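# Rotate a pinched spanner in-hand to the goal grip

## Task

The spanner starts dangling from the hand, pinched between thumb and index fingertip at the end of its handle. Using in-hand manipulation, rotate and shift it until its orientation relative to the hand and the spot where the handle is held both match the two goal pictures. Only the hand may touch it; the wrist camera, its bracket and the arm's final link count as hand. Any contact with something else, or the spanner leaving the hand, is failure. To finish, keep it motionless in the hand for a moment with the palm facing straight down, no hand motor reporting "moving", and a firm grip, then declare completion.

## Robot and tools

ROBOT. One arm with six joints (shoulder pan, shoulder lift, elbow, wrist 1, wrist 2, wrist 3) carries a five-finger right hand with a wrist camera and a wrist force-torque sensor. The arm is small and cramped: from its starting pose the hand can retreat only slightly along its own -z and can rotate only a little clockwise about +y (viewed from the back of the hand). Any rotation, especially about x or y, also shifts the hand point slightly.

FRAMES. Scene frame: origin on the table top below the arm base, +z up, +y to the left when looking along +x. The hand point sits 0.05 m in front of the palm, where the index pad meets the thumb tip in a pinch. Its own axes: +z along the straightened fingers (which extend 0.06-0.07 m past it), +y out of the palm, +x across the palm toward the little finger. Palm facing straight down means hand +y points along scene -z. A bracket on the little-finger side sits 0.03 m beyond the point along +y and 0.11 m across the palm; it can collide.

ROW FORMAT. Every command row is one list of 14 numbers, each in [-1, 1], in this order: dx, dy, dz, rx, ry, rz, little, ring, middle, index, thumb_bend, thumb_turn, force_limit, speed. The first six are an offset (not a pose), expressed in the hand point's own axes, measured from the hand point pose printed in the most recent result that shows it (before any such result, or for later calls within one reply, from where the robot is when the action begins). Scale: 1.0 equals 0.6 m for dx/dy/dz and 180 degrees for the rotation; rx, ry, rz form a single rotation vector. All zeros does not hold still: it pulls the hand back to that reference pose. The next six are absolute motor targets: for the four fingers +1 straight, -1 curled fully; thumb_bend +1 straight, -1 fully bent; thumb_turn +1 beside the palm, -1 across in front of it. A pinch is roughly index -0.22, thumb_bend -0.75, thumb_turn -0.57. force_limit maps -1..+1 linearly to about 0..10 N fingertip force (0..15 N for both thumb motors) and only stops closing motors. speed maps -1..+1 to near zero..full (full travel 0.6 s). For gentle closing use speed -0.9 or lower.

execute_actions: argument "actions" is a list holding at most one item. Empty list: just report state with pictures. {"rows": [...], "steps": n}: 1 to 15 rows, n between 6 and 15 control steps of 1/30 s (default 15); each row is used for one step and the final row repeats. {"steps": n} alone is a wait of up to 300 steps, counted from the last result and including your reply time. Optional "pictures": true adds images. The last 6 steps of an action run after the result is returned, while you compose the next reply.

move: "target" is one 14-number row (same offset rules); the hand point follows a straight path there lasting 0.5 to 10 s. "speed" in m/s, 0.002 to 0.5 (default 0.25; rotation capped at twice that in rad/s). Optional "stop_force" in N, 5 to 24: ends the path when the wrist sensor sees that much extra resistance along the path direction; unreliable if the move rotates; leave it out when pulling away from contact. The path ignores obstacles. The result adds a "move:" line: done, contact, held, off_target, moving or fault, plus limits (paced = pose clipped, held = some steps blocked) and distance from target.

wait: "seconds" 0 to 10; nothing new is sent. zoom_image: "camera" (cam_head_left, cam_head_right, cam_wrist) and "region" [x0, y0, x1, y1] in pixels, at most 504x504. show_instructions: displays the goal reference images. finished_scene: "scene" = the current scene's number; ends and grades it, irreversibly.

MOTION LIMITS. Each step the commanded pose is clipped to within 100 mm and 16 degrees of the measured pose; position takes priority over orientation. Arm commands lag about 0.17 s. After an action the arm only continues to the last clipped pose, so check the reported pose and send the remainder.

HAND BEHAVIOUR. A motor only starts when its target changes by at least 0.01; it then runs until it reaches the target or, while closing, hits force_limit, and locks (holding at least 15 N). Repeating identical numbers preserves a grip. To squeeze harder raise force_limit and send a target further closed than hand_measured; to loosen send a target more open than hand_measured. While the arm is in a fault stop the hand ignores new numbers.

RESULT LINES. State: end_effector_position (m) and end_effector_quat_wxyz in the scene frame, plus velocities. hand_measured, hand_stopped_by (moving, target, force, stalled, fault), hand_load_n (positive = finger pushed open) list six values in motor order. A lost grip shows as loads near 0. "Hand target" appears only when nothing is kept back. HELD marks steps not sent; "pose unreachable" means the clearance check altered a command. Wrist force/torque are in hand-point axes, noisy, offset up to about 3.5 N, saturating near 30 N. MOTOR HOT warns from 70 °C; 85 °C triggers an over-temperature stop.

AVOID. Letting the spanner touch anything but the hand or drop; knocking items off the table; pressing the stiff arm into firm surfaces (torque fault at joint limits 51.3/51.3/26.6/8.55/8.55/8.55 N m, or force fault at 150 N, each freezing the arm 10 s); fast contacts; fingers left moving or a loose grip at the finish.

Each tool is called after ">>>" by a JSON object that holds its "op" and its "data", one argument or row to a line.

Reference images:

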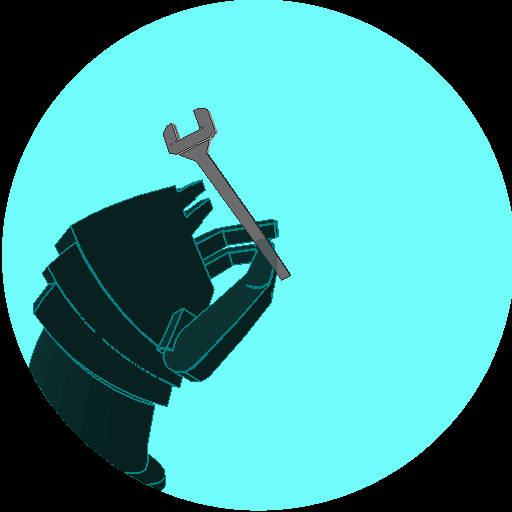

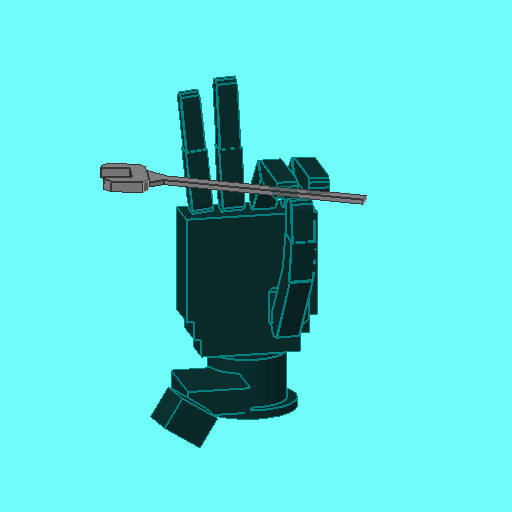

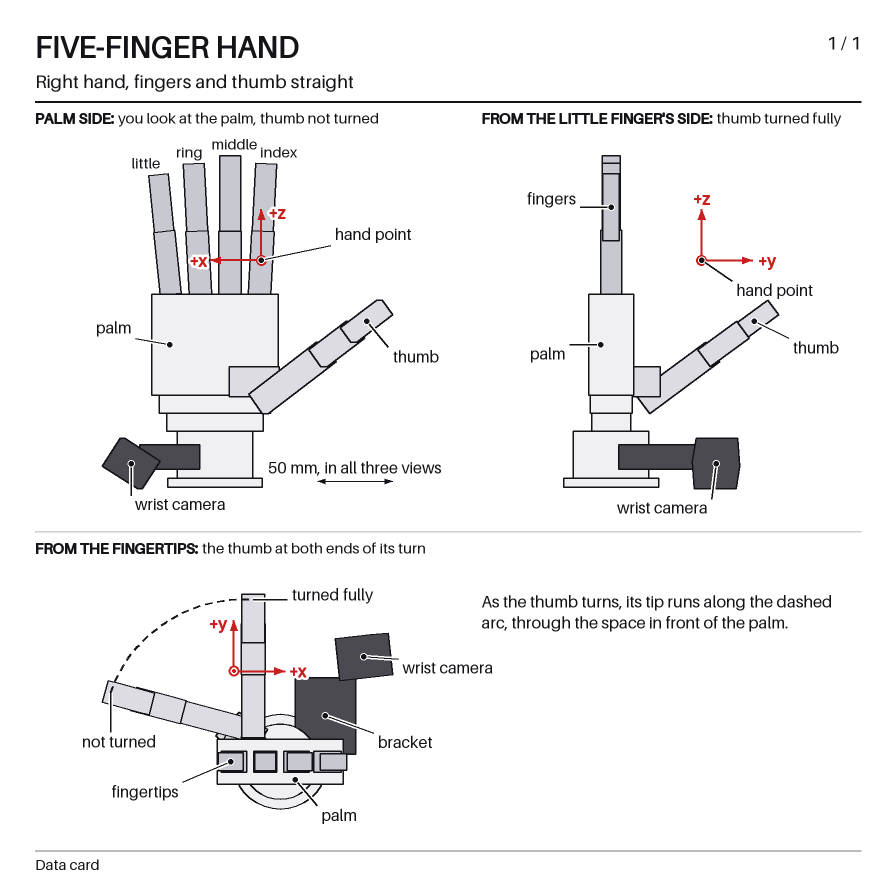

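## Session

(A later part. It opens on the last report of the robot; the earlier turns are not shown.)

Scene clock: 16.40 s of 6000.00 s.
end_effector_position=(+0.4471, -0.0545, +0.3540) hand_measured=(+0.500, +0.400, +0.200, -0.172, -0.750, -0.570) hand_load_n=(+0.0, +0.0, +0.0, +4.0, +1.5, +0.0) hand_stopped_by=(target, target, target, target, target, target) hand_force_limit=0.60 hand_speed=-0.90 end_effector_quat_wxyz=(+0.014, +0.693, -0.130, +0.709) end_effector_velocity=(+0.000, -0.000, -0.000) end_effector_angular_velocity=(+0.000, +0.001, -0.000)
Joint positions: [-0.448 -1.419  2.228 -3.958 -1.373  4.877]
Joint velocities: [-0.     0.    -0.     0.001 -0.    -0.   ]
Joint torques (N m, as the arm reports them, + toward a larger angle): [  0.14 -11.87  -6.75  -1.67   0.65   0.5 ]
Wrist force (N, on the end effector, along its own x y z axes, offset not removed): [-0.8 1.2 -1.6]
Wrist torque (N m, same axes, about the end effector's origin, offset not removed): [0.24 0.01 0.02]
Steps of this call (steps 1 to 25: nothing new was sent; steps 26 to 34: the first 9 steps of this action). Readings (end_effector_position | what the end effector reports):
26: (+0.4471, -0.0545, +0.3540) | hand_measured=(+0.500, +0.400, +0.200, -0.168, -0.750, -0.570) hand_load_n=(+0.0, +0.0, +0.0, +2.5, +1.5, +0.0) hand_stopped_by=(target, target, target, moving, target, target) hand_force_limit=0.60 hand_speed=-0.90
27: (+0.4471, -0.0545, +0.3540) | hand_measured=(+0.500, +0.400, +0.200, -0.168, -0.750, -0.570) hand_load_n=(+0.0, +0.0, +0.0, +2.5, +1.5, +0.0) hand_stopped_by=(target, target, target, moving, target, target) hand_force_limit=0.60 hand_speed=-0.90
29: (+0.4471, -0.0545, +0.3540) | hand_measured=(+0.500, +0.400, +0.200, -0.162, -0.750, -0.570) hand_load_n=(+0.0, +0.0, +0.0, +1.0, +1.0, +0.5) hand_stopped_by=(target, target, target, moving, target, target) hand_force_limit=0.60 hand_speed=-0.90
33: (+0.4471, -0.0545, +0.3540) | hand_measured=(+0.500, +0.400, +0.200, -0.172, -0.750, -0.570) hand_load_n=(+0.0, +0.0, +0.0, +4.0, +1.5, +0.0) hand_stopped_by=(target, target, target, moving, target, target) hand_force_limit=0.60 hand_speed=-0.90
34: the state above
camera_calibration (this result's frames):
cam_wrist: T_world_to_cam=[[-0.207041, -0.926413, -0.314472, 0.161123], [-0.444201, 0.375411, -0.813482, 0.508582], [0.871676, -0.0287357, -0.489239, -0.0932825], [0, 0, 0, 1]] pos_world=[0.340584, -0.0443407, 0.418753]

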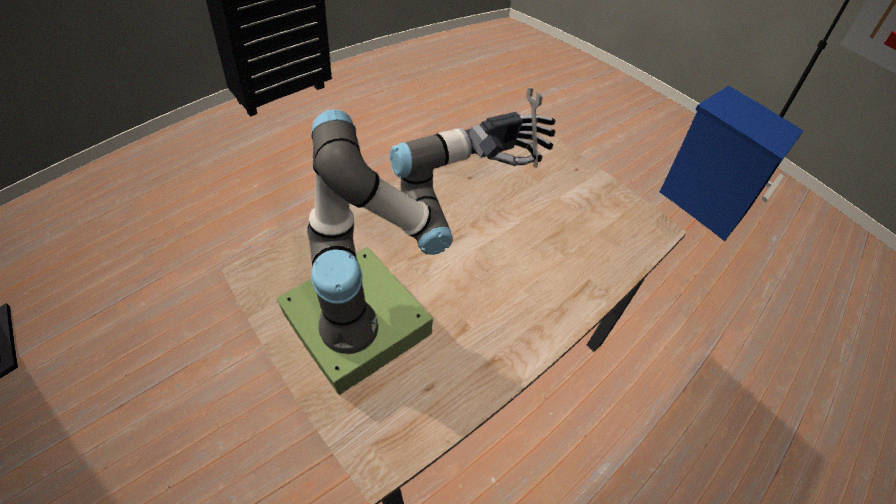

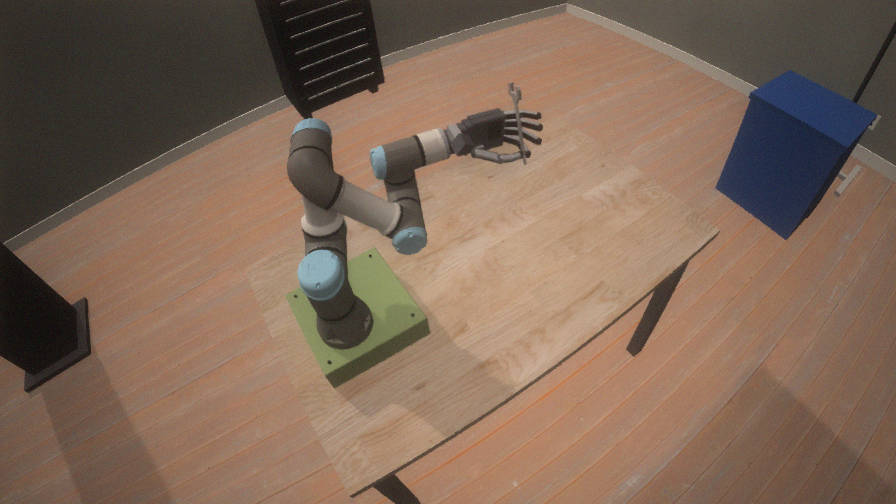

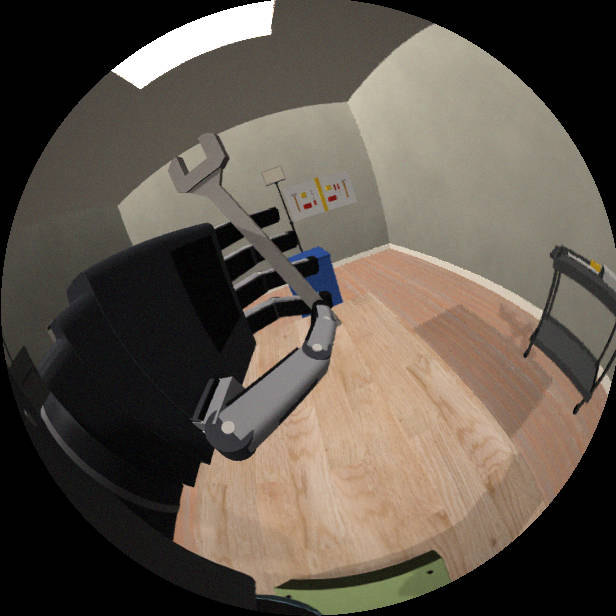

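>>> {"op": "move", "data": {
  "target": [0,0,0,0,0,0,1,0.5,0.2,-0.166,-0.75,-0.57,0.6,-0.4]
}}

>>> {"op": "execute_actions", "data": {
  "actions": [
    {"rows":[[0,0,0,0,0,0,1,0.5,0.2,-0.152,-0.75,-0.57,0.6,-0.9],[0,0,0,0,0,0,1,0.5,0.2,-0.152,-0.75,-0.57,0.6,-0.9],[0,0,0,0,0,0,1,0.5,0.2,-0.152,-0.75,-0.57,0.6,-0.9],[0,0,0,0,0,0,1,0.5,0.2,-0.168,-0.75,-0.57,0.6,-0.9]]}
  ],
  "pictures": true
}}

Scene clock: 17.43 s of 6000.00 s.
end_effector_position=(+0.4471, -0.0545, +0.3540) hand_measured=(+1.000, +0.500, +0.200, -0.166, -0.750, -0.570) hand_load_n=(+0.0, +0.0, +0.0, +1.5, +0.5, +0.0) hand_stopped_by=(target, target, target, target, target, target) hand_force_limit=0.60 hand_speed=-0.40 end_effector_quat_wxyz=(+0.014, +0.693, -0.130, +0.709) end_effector_velocity=(-0.000, +0.000, +0.000) end_effector_angular_velocity=(-0.000, -0.001, +0.000)
Joint positions: [-0.448 -1.419  2.228 -3.958 -1.373  4.877]
Joint velocities: [ 0.    -0.001 -0.     0.    -0.     0.   ]
Joint torques (N m, as the arm reports them, + toward a larger angle): [  0.05 -11.86  -6.86  -1.62   0.65   0.51]
Wrist force (N, on the end effector, along its own x y z axes, offset not removed): [-1.0 0.4 -1.5]
Wrist torque (N m, same axes, about the end effector's origin, offset not removed): [0.17 0.00 -0.01]
Hand target: +0.447, -0.055, +0.354; +0.014, +0.693, -0.130, +0.709
Off your previous action's commanded pose: 0.000 m, 0 deg at its last step (step 6 of this call).
Off the commanded pose: 0.000 m, 0 deg.
Kept back: nothing.
move: done
camera_calibration (this result's frames):
cam_wrist: T_world_to_cam=[[-0.207041, -0.926413, -0.314472, 0.161123], [-0.444201, 0.375411, -0.813482, 0.508582], [0.871676, -0.0287356, -0.489239, -0.0932825], [0, 0, 0, 1]] pos_world=[0.340584, -0.0443407, 0.418753]

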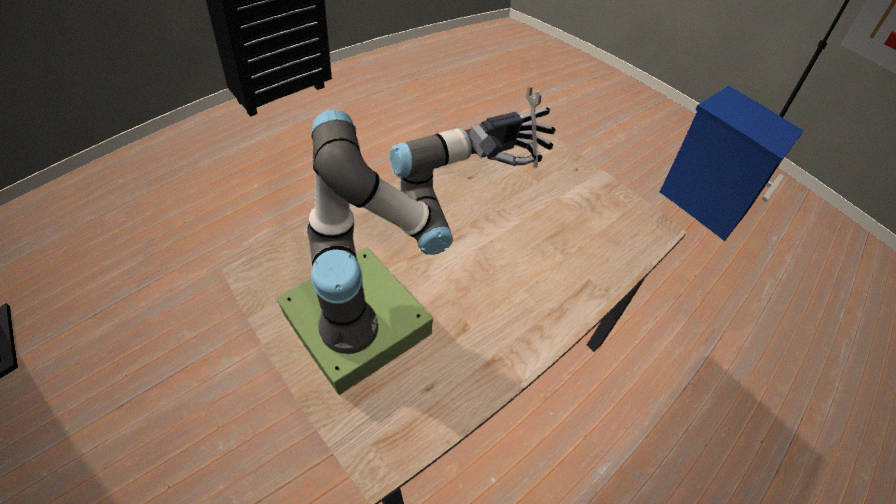

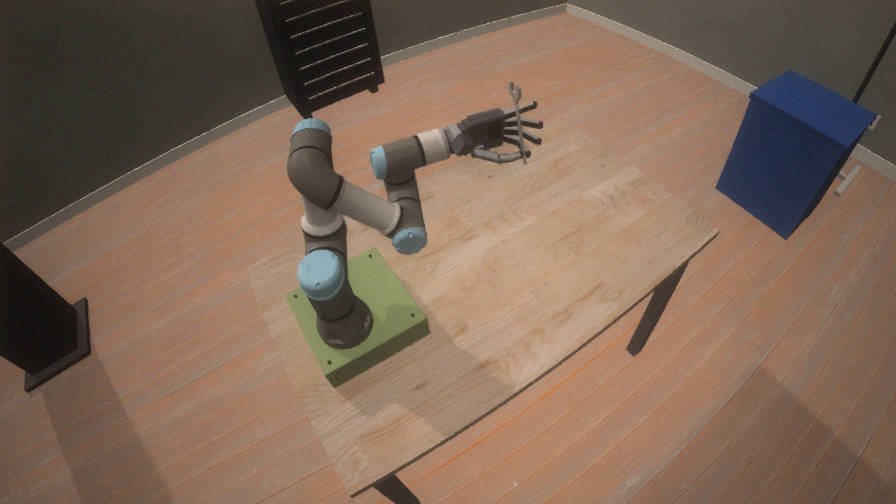

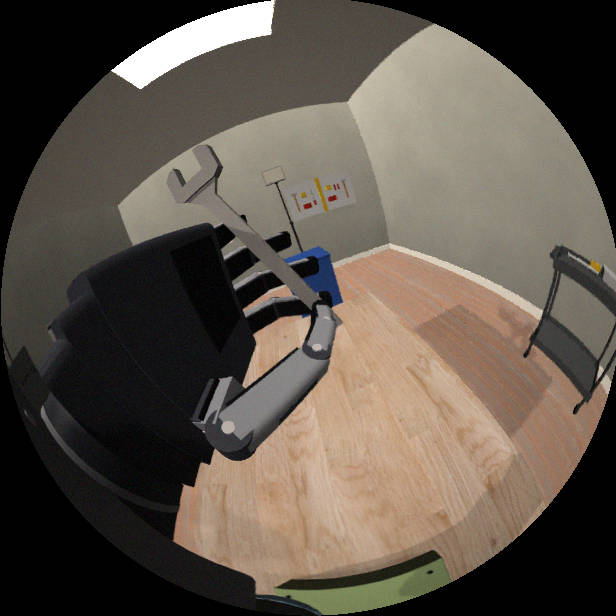

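Scene clock: 17.73 s of 6000.00 s.
end_effector_position=(+0.4471, -0.0545, +0.3540) hand_measured=(+1.000, +0.500, +0.200, -0.168, -0.750, -0.570) hand_load_n=(+0.0, +0.0, +0.0, +2.0, +1.0, +0.5) hand_stopped_by=(target, target, target, target, target, target) hand_force_limit=0.60 hand_speed=-0.90 end_effector_quat_wxyz=(+0.014, +0.693, -0.130, +0.709) end_effector_velocity=(-0.000, +0.000, +0.000) end_effector_angular_velocity=(-0.000, -0.001, +0.000)
Joint positions: [-0.448 -1.419  2.228 -3.958 -1.373  4.877]
Joint velocities: [ 0.    -0.001  0.    -0.     0.     0.   ]
Joint torques (N m, as the arm reports them, + toward a larger angle): [  0.24 -11.81  -6.55  -1.66   0.65   0.5 ]
Wrist force (N, on the end effector, along its own x y z axes, offset not removed): [-1.5 -0.3 -0.8]
Wrist torque (N m, same axes, about the end effector's origin, offset not removed): [0.00 0.09 -0.05]
Steps of this call (steps 1 to 9: the first 9 steps of this action). Readings (end_effector_position | what the end effector reports):
1: (+0.4471, -0.0545, +0.3540) | hand_measured=(+1.000, +0.500, +0.200, -0.166, -0.750, -0.570) hand_load_n=(+0.0, +0.0, +0.0, +1.5, +0.5, +0.0) hand_stopped_by=(target, target, target, moving, target, target) hand_force_limit=0.60 hand_speed=-0.90
2: (+0.4471, -0.0545, +0.3540) | hand_measured=(+1.000, +0.500, +0.200, -0.166, -0.750, -0.570) hand_load_n=(+0.0, +0.0, +0.0, +1.5, +0.5, +0.0) hand_stopped_by=(target, target, target, moving, target, target) hand_force_limit=0.60 hand_speed=-0.90
4: (+0.4471, -0.0545, +0.3540) | hand_measured=(+1.000, +0.500, +0.200, -0.160, -0.750, -0.570) hand_load_n=(+0.0, +0.0, +0.0, +0.0, +0.0, +0.0) hand_stopped_by=(target, target, target, moving, target, target) hand_force_limit=0.60 hand_speed=-0.90
8: (+0.4471, -0.0545, +0.3540) | hand_measured=(+1.000, +0.500, +0.200, -0.168, -0.750, -0.570) hand_load_n=(+0.0, +0.0, +0.0, +2.0, +1.0, +0.5) hand_stopped_by=(target, target, target, moving, target, target) hand_force_limit=0.60 hand_speed=-0.90
9: the state above
camera_calibration (this result's frames):
cam_wrist: T_world_to_cam=[[-0.207041, -0.926413, -0.314472, 0.161123], [-0.444201, 0.375411, -0.813482, 0.508582], [0.871676, -0.0287358, -0.489239, -0.0932825], [0, 0, 0, 1]] pos_world=[0.340584, -0.0443407, 0.418753]

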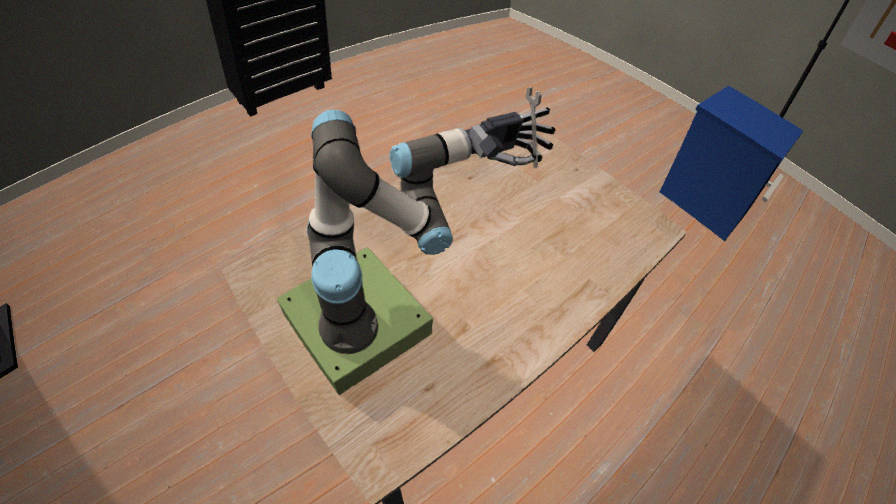

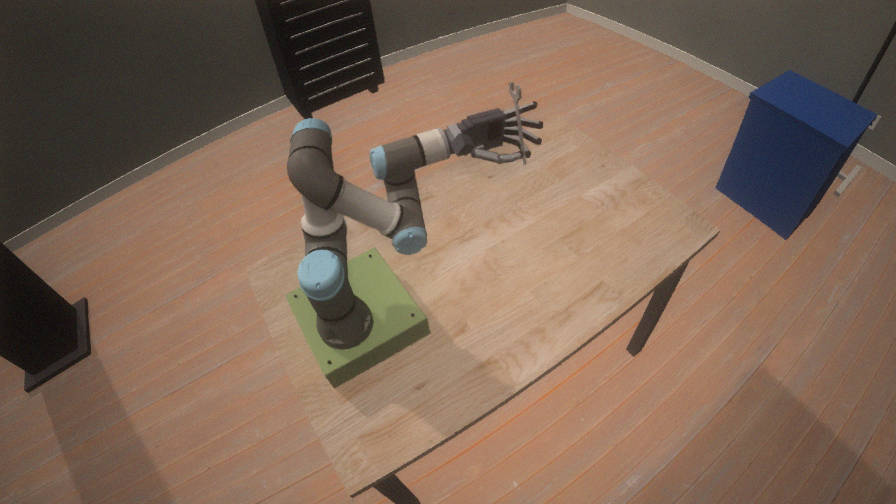

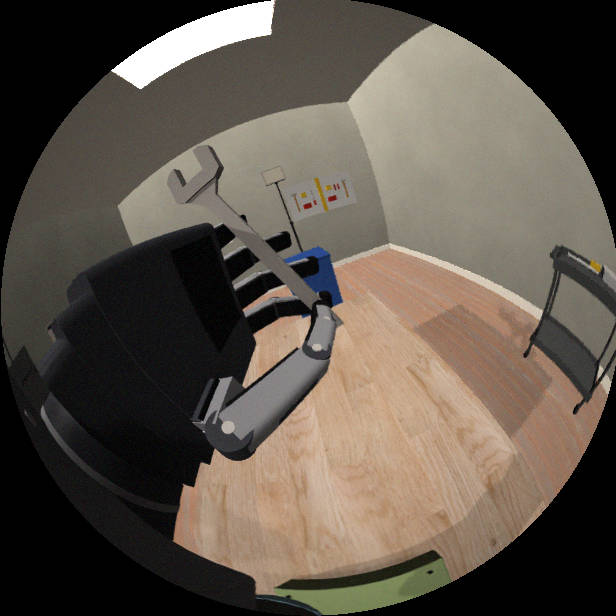

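Pictures may lag.

>>> {"op": "execute_actions", "data": {
  "actions": [
    {"steps":8}
  ],
  "pictures": true
}}

Scene clock: 18.00 s of 6000.00 s.
end_effector_position=(+0.4471, -0.0545, +0.3540) hand_measured=(+1.000, +0.500, +0.200, -0.168, -0.750, -0.570) hand_load_n=(+0.0, +0.0, +0.0, +2.0, +1.0, +0.5) hand_stopped_by=(target, target, target, target, target, target) hand_force_limit=0.60 hand_speed=-0.90 end_effector_quat_wxyz=(+0.014, +0.693, -0.130, +0.709) end_effector_velocity=(+0.000, +0.000, -0.001) end_effector_angular_velocity=(+0.001, +0.002, +0.000)
Joint positions: [-0.448 -1.419  2.228 -3.958 -1.373  4.877]
Joint velocities: [ 0.001  0.002  0.     0.    -0.     0.   ]
Joint torques (N m, as the arm reports them, + toward a larger angle): [  0.13 -11.84  -6.8   -1.64   0.66   0.5 ]
Wrist force (N, on the end effector, along its own x y z axes, offset not removed): [-1.3 0.6 -0.4]
Wrist torque (N m, same axes, about the end effector's origin, offset not removed): [0.14 0.10 -0.04]
Hand target: +0.447, -0.055, +0.354; +0.014, +0.693, -0.130, +0.709
Off the commanded pose: 0.000 m, 0 deg.
Kept back: nothing.
Steps of this call (steps 1 to 6: the last 6 steps of your previous action; steps 7 to 8: nothing new was sent). Readings (end_effector_position | what the end effector reports):
1: (+0.4471, -0.0545, +0.3540) | hand_measured=(+1.000, +0.500, +0.200, -0.168, -0.750, -0.570) hand_load_n=(+0.0, +0.0, +0.0, +2.0, +1.0, +0.5) hand_stopped_by=(target, target, target, target, target, target) hand_force_limit=0.60 hand_speed=-0.90
2: (+0.4471, -0.0545, +0.3540) | hand_measured=(+1.000, +0.500, +0.200, -0.168, -0.750, -0.570) hand_load_n=(+0.0, +0.0, +0.0, +2.0, +0.5, +0.5) hand_stopped_by=(target, target, target, target, target, target) hand_force_limit=0.60 hand_speed=-0.90
4: (+0.4471, -0.0545, +0.3540) | hand_measured=(+1.000, +0.500, +0.200, -0.168, -0.750, -0.570) hand_load_n=(+0.0, +0.0, +0.0, +2.0, +1.0, +0.5) hand_stopped_by=(target, target, target, target, target, target) hand_force_limit=0.60 hand_speed=-0.90
8: the state above
camera_calibration (this result's frames):
cam_wrist: T_world_to_cam=[[-0.207041, -0.926413, -0.314472, 0.161123], [-0.444201, 0.37541, -0.813482, 0.508582], [0.871676, -0.0287355, -0.489239, -0.0932823], [0, 0, 0, 1]] pos_world=[0.340584, -0.0443407, 0.418753]

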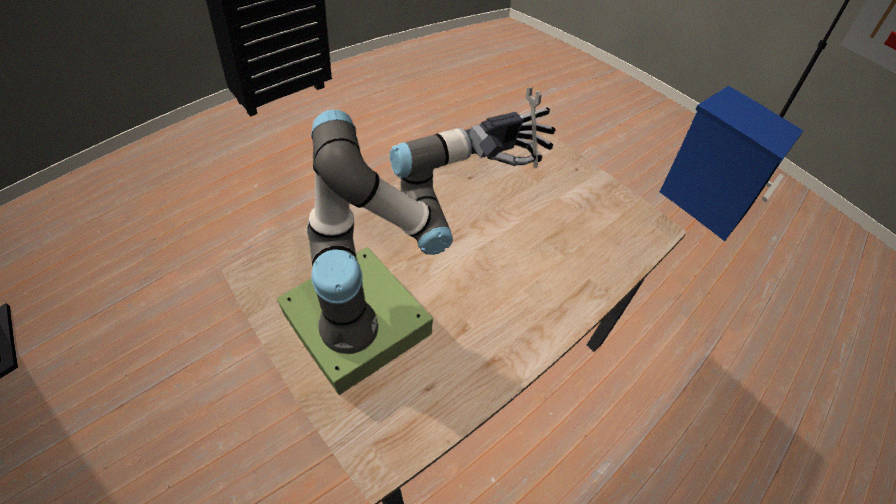

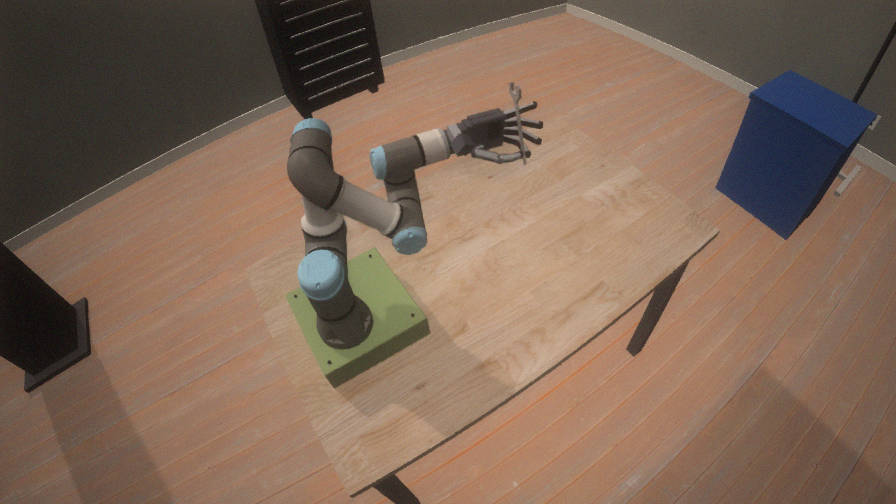

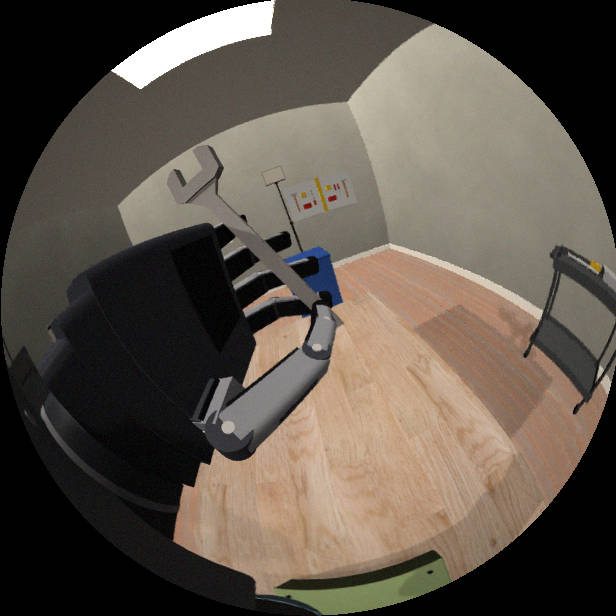

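About 1 mm. One step longer.

>>> {"op": "execute_actions", "data": {
  "actions": [
    {"rows":[[0,0,0,0,0,0,1,0.5,0.2,-0.152,-0.75,-0.57,0.6,-0.9],[0,0,0,0,0,0,1,0.5,0.2,-0.152,-0.75,-0.57,0.6,-0.9],[0,0,0,0,0,0,1,0.5,0.2,-0.152,-0.75,-0.57,0.6,-0.9],[0,0,0,0,0,0,1,0.5,0.2,-0.152,-0.75,-0.57,0.6,-0.9],[0,0,0,0,0,0,1,0.5,0.2,-0.168,-0.75,-0.57,0.6,-0.9]]}
  ]
}}

>>> {"op": "wait", "data": {
  "seconds": 0
}}

Scene clock: 18.57 s of 6000.00 s.
end_effector_position=(+0.4471, -0.0545, +0.3540) hand_measured=(+1.000, +0.500, +0.200, -0.168, -0.750, -0.570) hand_load_n=(+0.0, +0.0, +0.0, +2.0, +1.0, +0.5) hand_stopped_by=(target, target, target, moving, target, target) hand_force_limit=0.60 hand_speed=-0.90 end_effector_quat_wxyz=(+0.014, +0.693, -0.130, +0.709) end_effector_velocity=(+0.000, -0.000, -0.000) end_effector_angular_velocity=(+0.001, +0.001, +0.000)
Joint positions: [-0.448 -1.419  2.228 -3.958 -1.373  4.877]
Joint velocities: [-0.     0.001 -0.     0.001  0.    -0.   ]
Joint torques (N m, as the arm reports them, + toward a larger angle): [  0.11 -11.68  -6.73  -1.69   0.65   0.49]
Wrist force (N, on the end effector, along its own x y z axes, offset not removed): [-2.5 0.4 -1.0]
Wrist torque (N m, same axes, about the end effector's origin, offset not removed): [0.12 0.28 -0.09]
Steps of this call (steps 1 to 8: nothing new was sent; steps 9 to 17: the first 9 steps of this action). Readings (end_effector_position | what the end effector reports):
9: (+0.4471, -0.0545, +0.3540) | hand_measured=(+1.000, +0.500, +0.200, -0.168, -0.750, -0.570) hand_load_n=(+0.0, +0.0, +0.0, +2.0, +1.0, +0.5) hand_stopped_by=(target, target, target, moving, target, target) hand_force_limit=0.60 hand_speed=-0.90
10: (+0.4471, -0.0545, +0.3540) | hand_measured=(+1.000, +0.500, +0.200, -0.168, -0.750, -0.570) hand_load_n=(+0.0, +0.0, +0.0, +2.0, +1.0, +0.5) hand_stopped_by=(target, target, target, moving, target, target) hand_force_limit=0.60 hand_speed=-0.90
12: (+0.4471, -0.0545, +0.3540) | hand_measured=(+1.000, +0.500, +0.200, -0.162, -0.750, -0.570) hand_load_n=(+0.0, +0.0, +0.0, +0.5, +0.5, +0.5) hand_stopped_by=(target, target, target, moving, target, target) hand_force_limit=0.60 hand_speed=-0.90
16: (+0.4471, -0.0545, +0.3540) | hand_measured=(+1.000, +0.500, +0.200, -0.168, -0.750, -0.570) hand_load_n=(+0.0, +0.0, +0.0, +2.0, +1.0, +0.5) hand_stopped_by=(target, target, target, moving, target, target) hand_force_limit=0.60 hand_speed=-0.90
17: the state above

Scene clock: 18.77 s of 6000.00 s.
end_effector_position=(+0.4471, -0.0545, +0.3540) hand_measured=(+1.000, +0.500, +0.200, -0.168, -0.750, -0.570) hand_load_n=(+0.0, +0.0, +0.0, +2.0, +1.0, +0.5) hand_stopped_by=(target, target, target, target, target, target) hand_force_limit=0.60 hand_speed=-0.90 end_effector_quat_wxyz=(+0.014, +0.693, -0.130, +0.709) end_effector_velocity=(+0.000, -0.000, -0.001) end_effector_angular_velocity=(+0.001, +0.001, -0.001)
Joint positions: [-0.448 -1.419  2.228 -3.958 -1.373  4.877]
Joint velocities: [-0.     0.001 -0.    -0.    -0.     0.   ]
Joint torques (N m, as the arm reports them, + toward a larger angle): [  0.3  -12.03  -6.84  -1.6    0.65   0.47]
Wrist force (N, on the end effector, along its own x y z axes, offset not removed): [-0.8 0.1 -1.7]
Wrist torque (N m, same axes, about the end effector's origin, offset not removed): [0.12 -0.02 -0.01]
Hand target: +0.447, -0.055, +0.354; +0.014, +0.693, -0.130, +0.709
Off the commanded pose: 0.000 m, 0 deg.
Kept back: nothing.
Steps of this call (steps 1 to 6: the last 6 steps of your previous action). Readings (end_effector_position | what the end effector reports):
1: (+0.4471, -0.0545, +0.3540) | hand_measured=(+1.000, +0.500, +0.200, -0.168, -0.750, -0.570) hand_load_n=(+0.0, +0.0, +0.0, +2.0, +1.0, +0.5) hand_stopped_by=(target, target, target, moving, target, target) hand_force_limit=0.60 hand_speed=-0.90
2: (+0.4471, -0.0545, +0.3540) | hand_measured=(+1.000, +0.500, +0.200, -0.168, -0.750, -0.570) hand_load_n=(+0.0, +0.0, +0.0, +2.0, +1.0, +0.5) hand_stopped_by=(target, target, target, target, target, target) hand_force_limit=0.60 hand_speed=-0.90
4: (+0.4471, -0.0545, +0.3540) | hand_measured=(+1.000, +0.500, +0.200, -0.168, -0.750, -0.570) hand_load_n=(+0.0, +0.0, +0.0, +2.0, +1.0, +0.5) hand_stopped_by=(target, target, target, target, target, target) hand_force_limit=0.60 hand_speed=-0.90
6: the state above
camera_calibration (this result's frames):
cam_wrist: T_world_to_cam=[[-0.207041, -0.926413, -0.314473, 0.161124], [-0.4442, 0.375411, -0.813482, 0.508581], [0.871676, -0.0287355, -0.489239, -0.0932826], [0, 0, 0, 1]] pos_world=[0.340584, -0.0443407, 0.418753]

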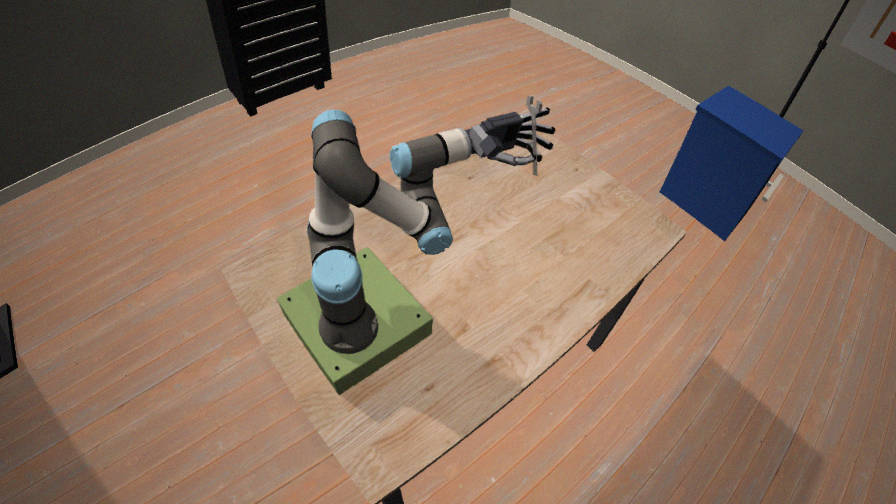

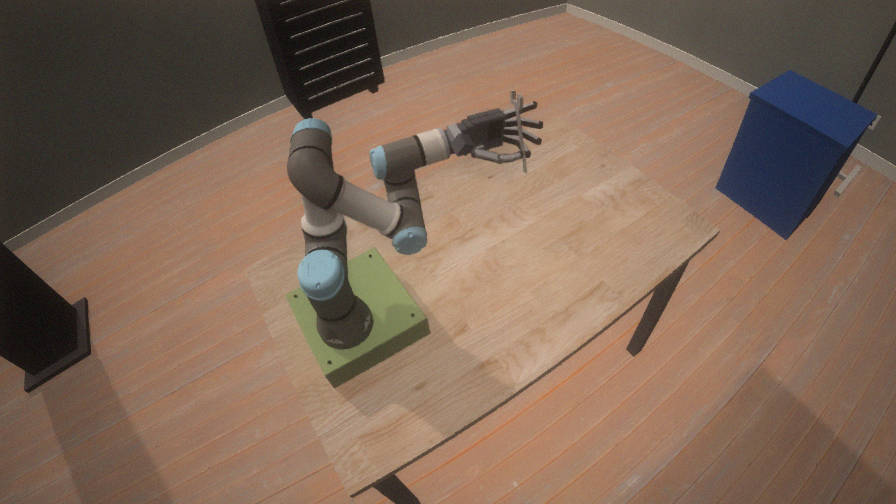

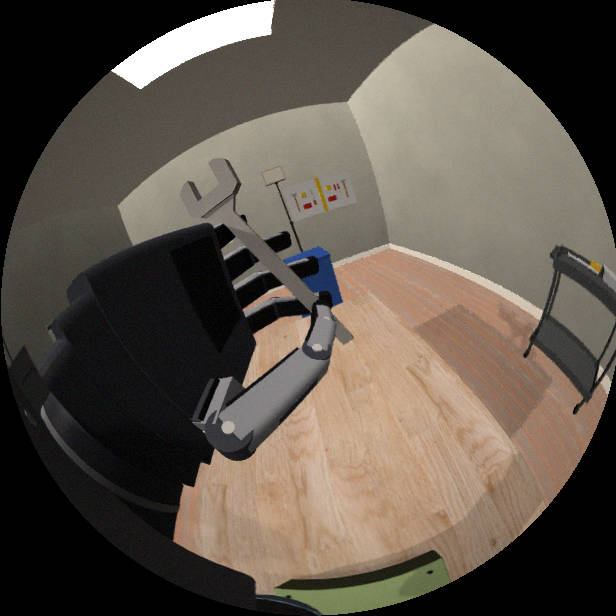

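>>> {"op": "move", "data": {
  "target": [0.1,-0.2,0,0,0,-0.95,1,1,0.2,-0.172,-0.75,-0.57,0.6,-0.8],
  "speed": 0.45
}}

Scene clock: 22.87 s of 6000.00 s.
end_effector_position=(+0.4687, +0.0518, +0.4329) hand_measured=(+1.000, +1.000, +0.200, -0.170, -0.750, -0.570) hand_load_n=(+0.0, +0.0, +0.0, +3.5, +1.0, +0.0) hand_stopped_by=(target, target, target, target, target, target) hand_force_limit=0.60 hand_speed=-0.80 end_effector_quat_wxyz=(+0.708, +0.184, +0.681, +0.042) end_effector_velocity=(+0.000, +0.000, -0.000) end_effector_angular_velocity=(-0.006, +0.006, +0.000)
Joint positions: [-0.411 -1.369  2.231 -4.012 -1.409  1.892]
Joint velocities: [-0.001 -0.005 -0.001  0.01   0.002 -0.008]
Joint torques (N m, as the arm reports them, + toward a larger angle): [ -4.17 -13.28  -8.04  -0.44   0.75  -0.61]
Wrist force (N, on the end effector, along its own x y z axes, offset not removed): [1.0 1.2 -1.4]
Wrist torque (N m, same axes, about the end effector's origin, offset not removed): [0.29 0.03 0.03]
Hand target: +0.469, +0.052, +0.433; +0.708, +0.184, +0.681, +0.042
Off the commanded pose: 0.000 m, 0 deg.
Kept back: nothing.
move: done
camera_calibration (this result's frames):
cam_wrist: T_world_to_cam=[[0.161805, 0.873376, 0.459383, -0.312159], [-0.590779, -0.287147, 0.754007, -0.0330733], [0.790442, -0.393396, 0.469511, -0.428498], [0, 0, 0, 1]] pos_world=[0.369673, 0.0945663, 0.369523]

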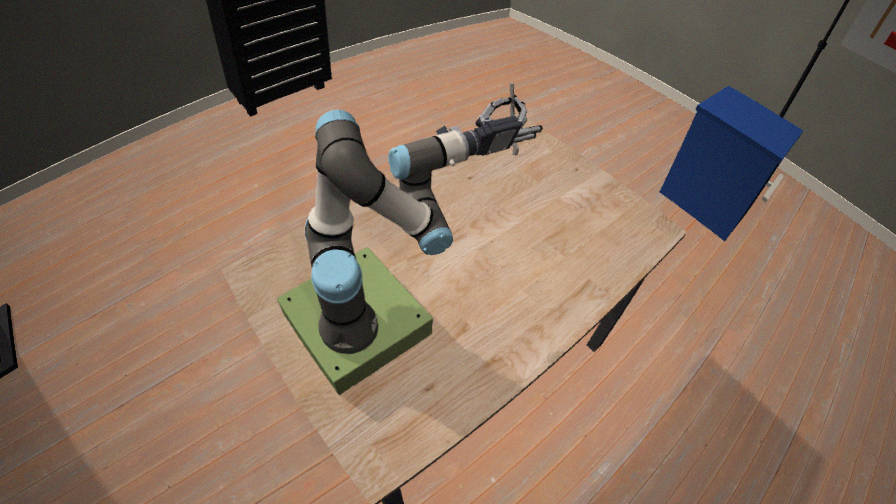

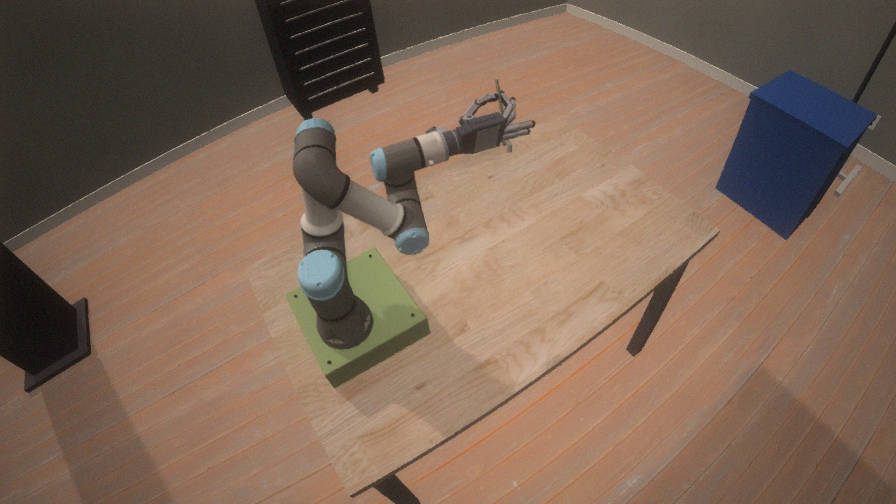

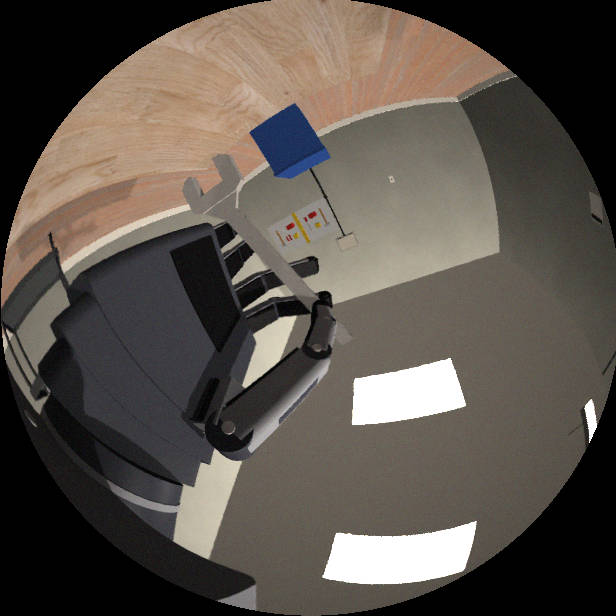

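>>> {"op": "move", "data": {
  "target": [0.03,0.01,0,0,0,-0.09,1,1,0,-0.172,-0.75,-0.57,0.6,-0.8],
  "speed": 0.2
}}

>>> {"op": "zoom_image", "data": {
  "camera": "cam_wrist",
  "region": [180,120,400,380]
}}

Scene clock: 24.20 s of 6000.00 s.
end_effector_position=(+0.4711, +0.0629, +0.4177) hand_measured=(+1.000, +1.000, +0.000, -0.170, -0.750, -0.570) hand_load_n=(+0.0, +0.0, +0.0, +3.5, +1.0, -0.5) hand_stopped_by=(target, target, target, target, target, target) hand_force_limit=0.60 hand_speed=-0.80 end_effector_quat_wxyz=(+0.707, +0.086, +0.700, -0.058) end_effector_velocity=(-0.000, +0.000, -0.000) end_effector_angular_velocity=(-0.007, +0.001, -0.000)
Joint positions: [-0.412 -1.369  2.232 -4.012 -1.408  1.61 ]
Joint velocities: [ 0.    -0.001 -0.     0.001 -0.001 -0.007]
Joint torques (N m, as the arm reports them, + toward a larger angle): [  3.95 -13.12  -8.2   -0.51  -0.72  -0.69]
Wrist force (N, on the end effector, along its own x y z axes, offset not removed): [0.5 1.2 -0.7]
Wrist torque (N m, same axes, about the end effector's origin, offset not removed): [0.26 0.13 0.09]
Hand target: +0.471, +0.063, +0.418; +0.707, +0.086, +0.700, -0.058
Off the commanded pose: 0.000 m, 0 deg.
Kept back: nothing.
move: done
camera_calibration (this result's frames):
cam_wrist: T_world_to_cam=[[0.182204, 0.963954, 0.193893, -0.219692], [-0.545145, -0.0650767, 0.835812, -0.0866466], [0.818302, -0.257988, 0.513638, -0.45898], [0, 0, 0, 1]] pos_world=[0.368378, 0.0877222, 0.350767]

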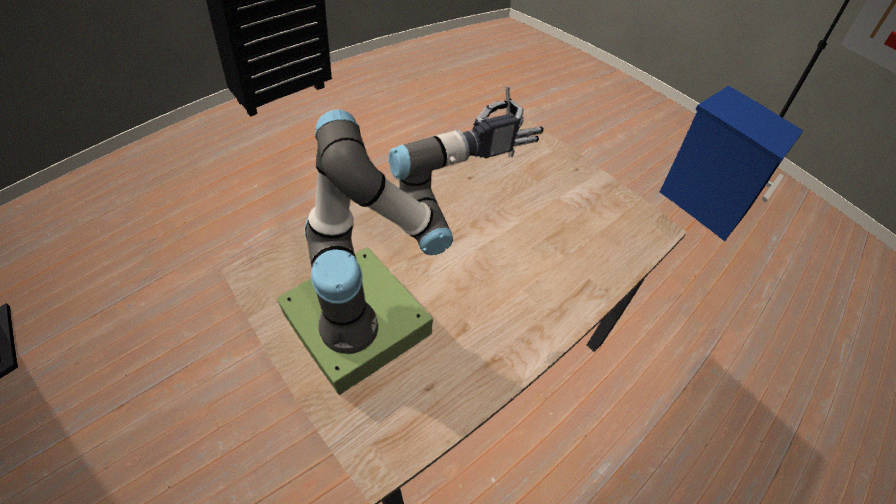

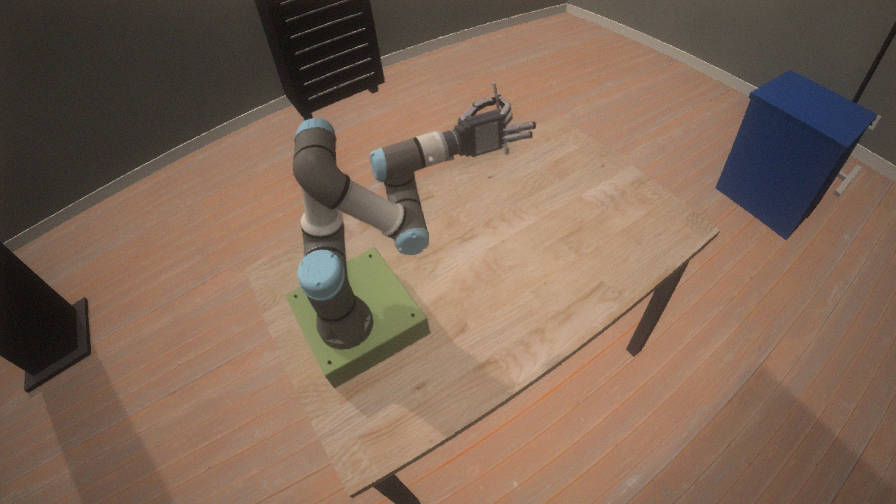

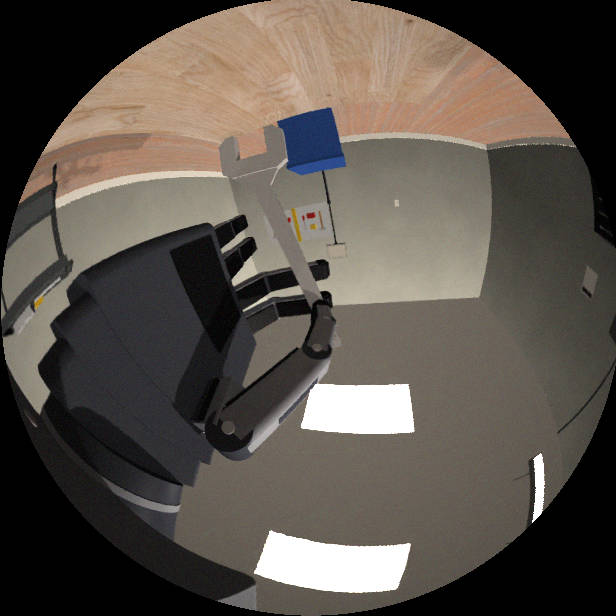

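Region (180, 120, 400, 380) of cam_wrist's 616x616 image, scaled by 1.938, with more detail than that image has; it fills the left 426 columns of this view, and the rest is white.

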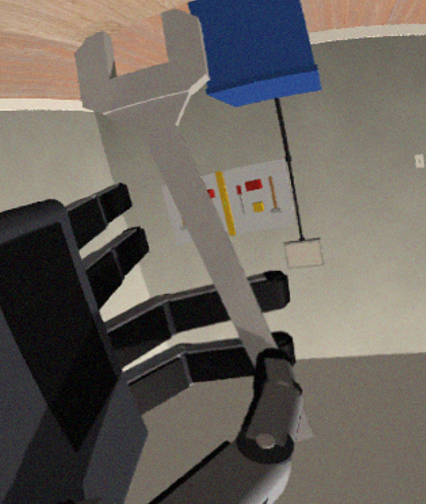

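>>> {"op": "move", "data": {
  "target": [-0.036,-0.03,0,0,0,0.13,1,1,-0.08,-0.166,-0.75,-0.57,0.6,-0.97],
  "speed": 0.2
}}

Scene clock: 26.23 s of 6000.00 s.
end_effector_position=(+0.4672, +0.0444, +0.4385) hand_measured=(+1.000, +1.000, -0.080, -0.166, -0.750, -0.570) hand_load_n=(+0.0, +0.0, +0.0, +1.5, +0.0, -0.5) hand_stopped_by=(target, target, moving, target, target, target) hand_force_limit=0.60 hand_speed=-0.97 end_effector_quat_wxyz=(+0.704, +0.226, +0.668, +0.086) end_effector_velocity=(-0.000, +0.000, +0.000) end_effector_angular_velocity=(-0.000, -0.001, +0.000)
Joint positions: [-0.417 -1.371  2.234 -4.011 -1.404  2.019]
Joint velocities: [-0. -0. -0. -0.  0.  0.]
Joint torques (N m, as the arm reports them, + toward a larger angle): [  3.67 -13.36  -8.23  -0.59  -0.76   0.73]
Wrist force (N, on the end effector, along its own x y z axes, offset not removed): [-0.6 1.4 0.0]
Wrist torque (N m, same axes, about the end effector's origin, offset not removed): [0.32 0.19 -0.05]
Hand target: +0.467, +0.044, +0.439; +0.704, +0.226, +0.668, +0.086
Off the commanded pose: 0.000 m, 0 deg.
Kept back: nothing.
move: done
camera_calibration (this result's frames):
cam_wrist: T_world_to_cam=[[0.148057, 0.809967, 0.567479, -0.346275], [-0.609127, -0.377364, 0.697539, -0.00302154], [0.77913, -0.448942, 0.437502, -0.411044], [0, 0, 0, 1]] pos_world=[0.369684, 0.0947962, 0.378444]

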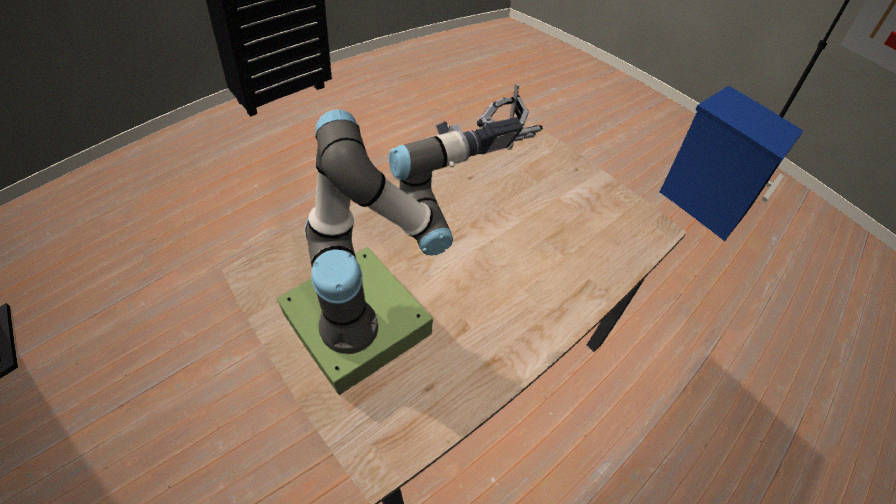

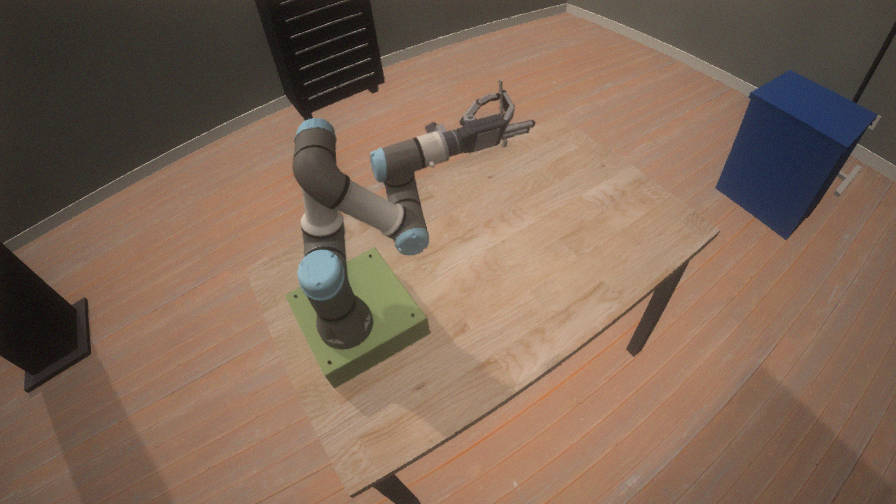

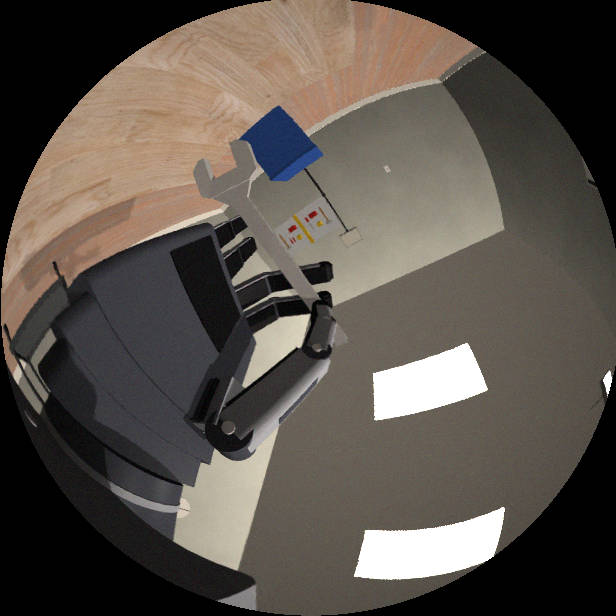

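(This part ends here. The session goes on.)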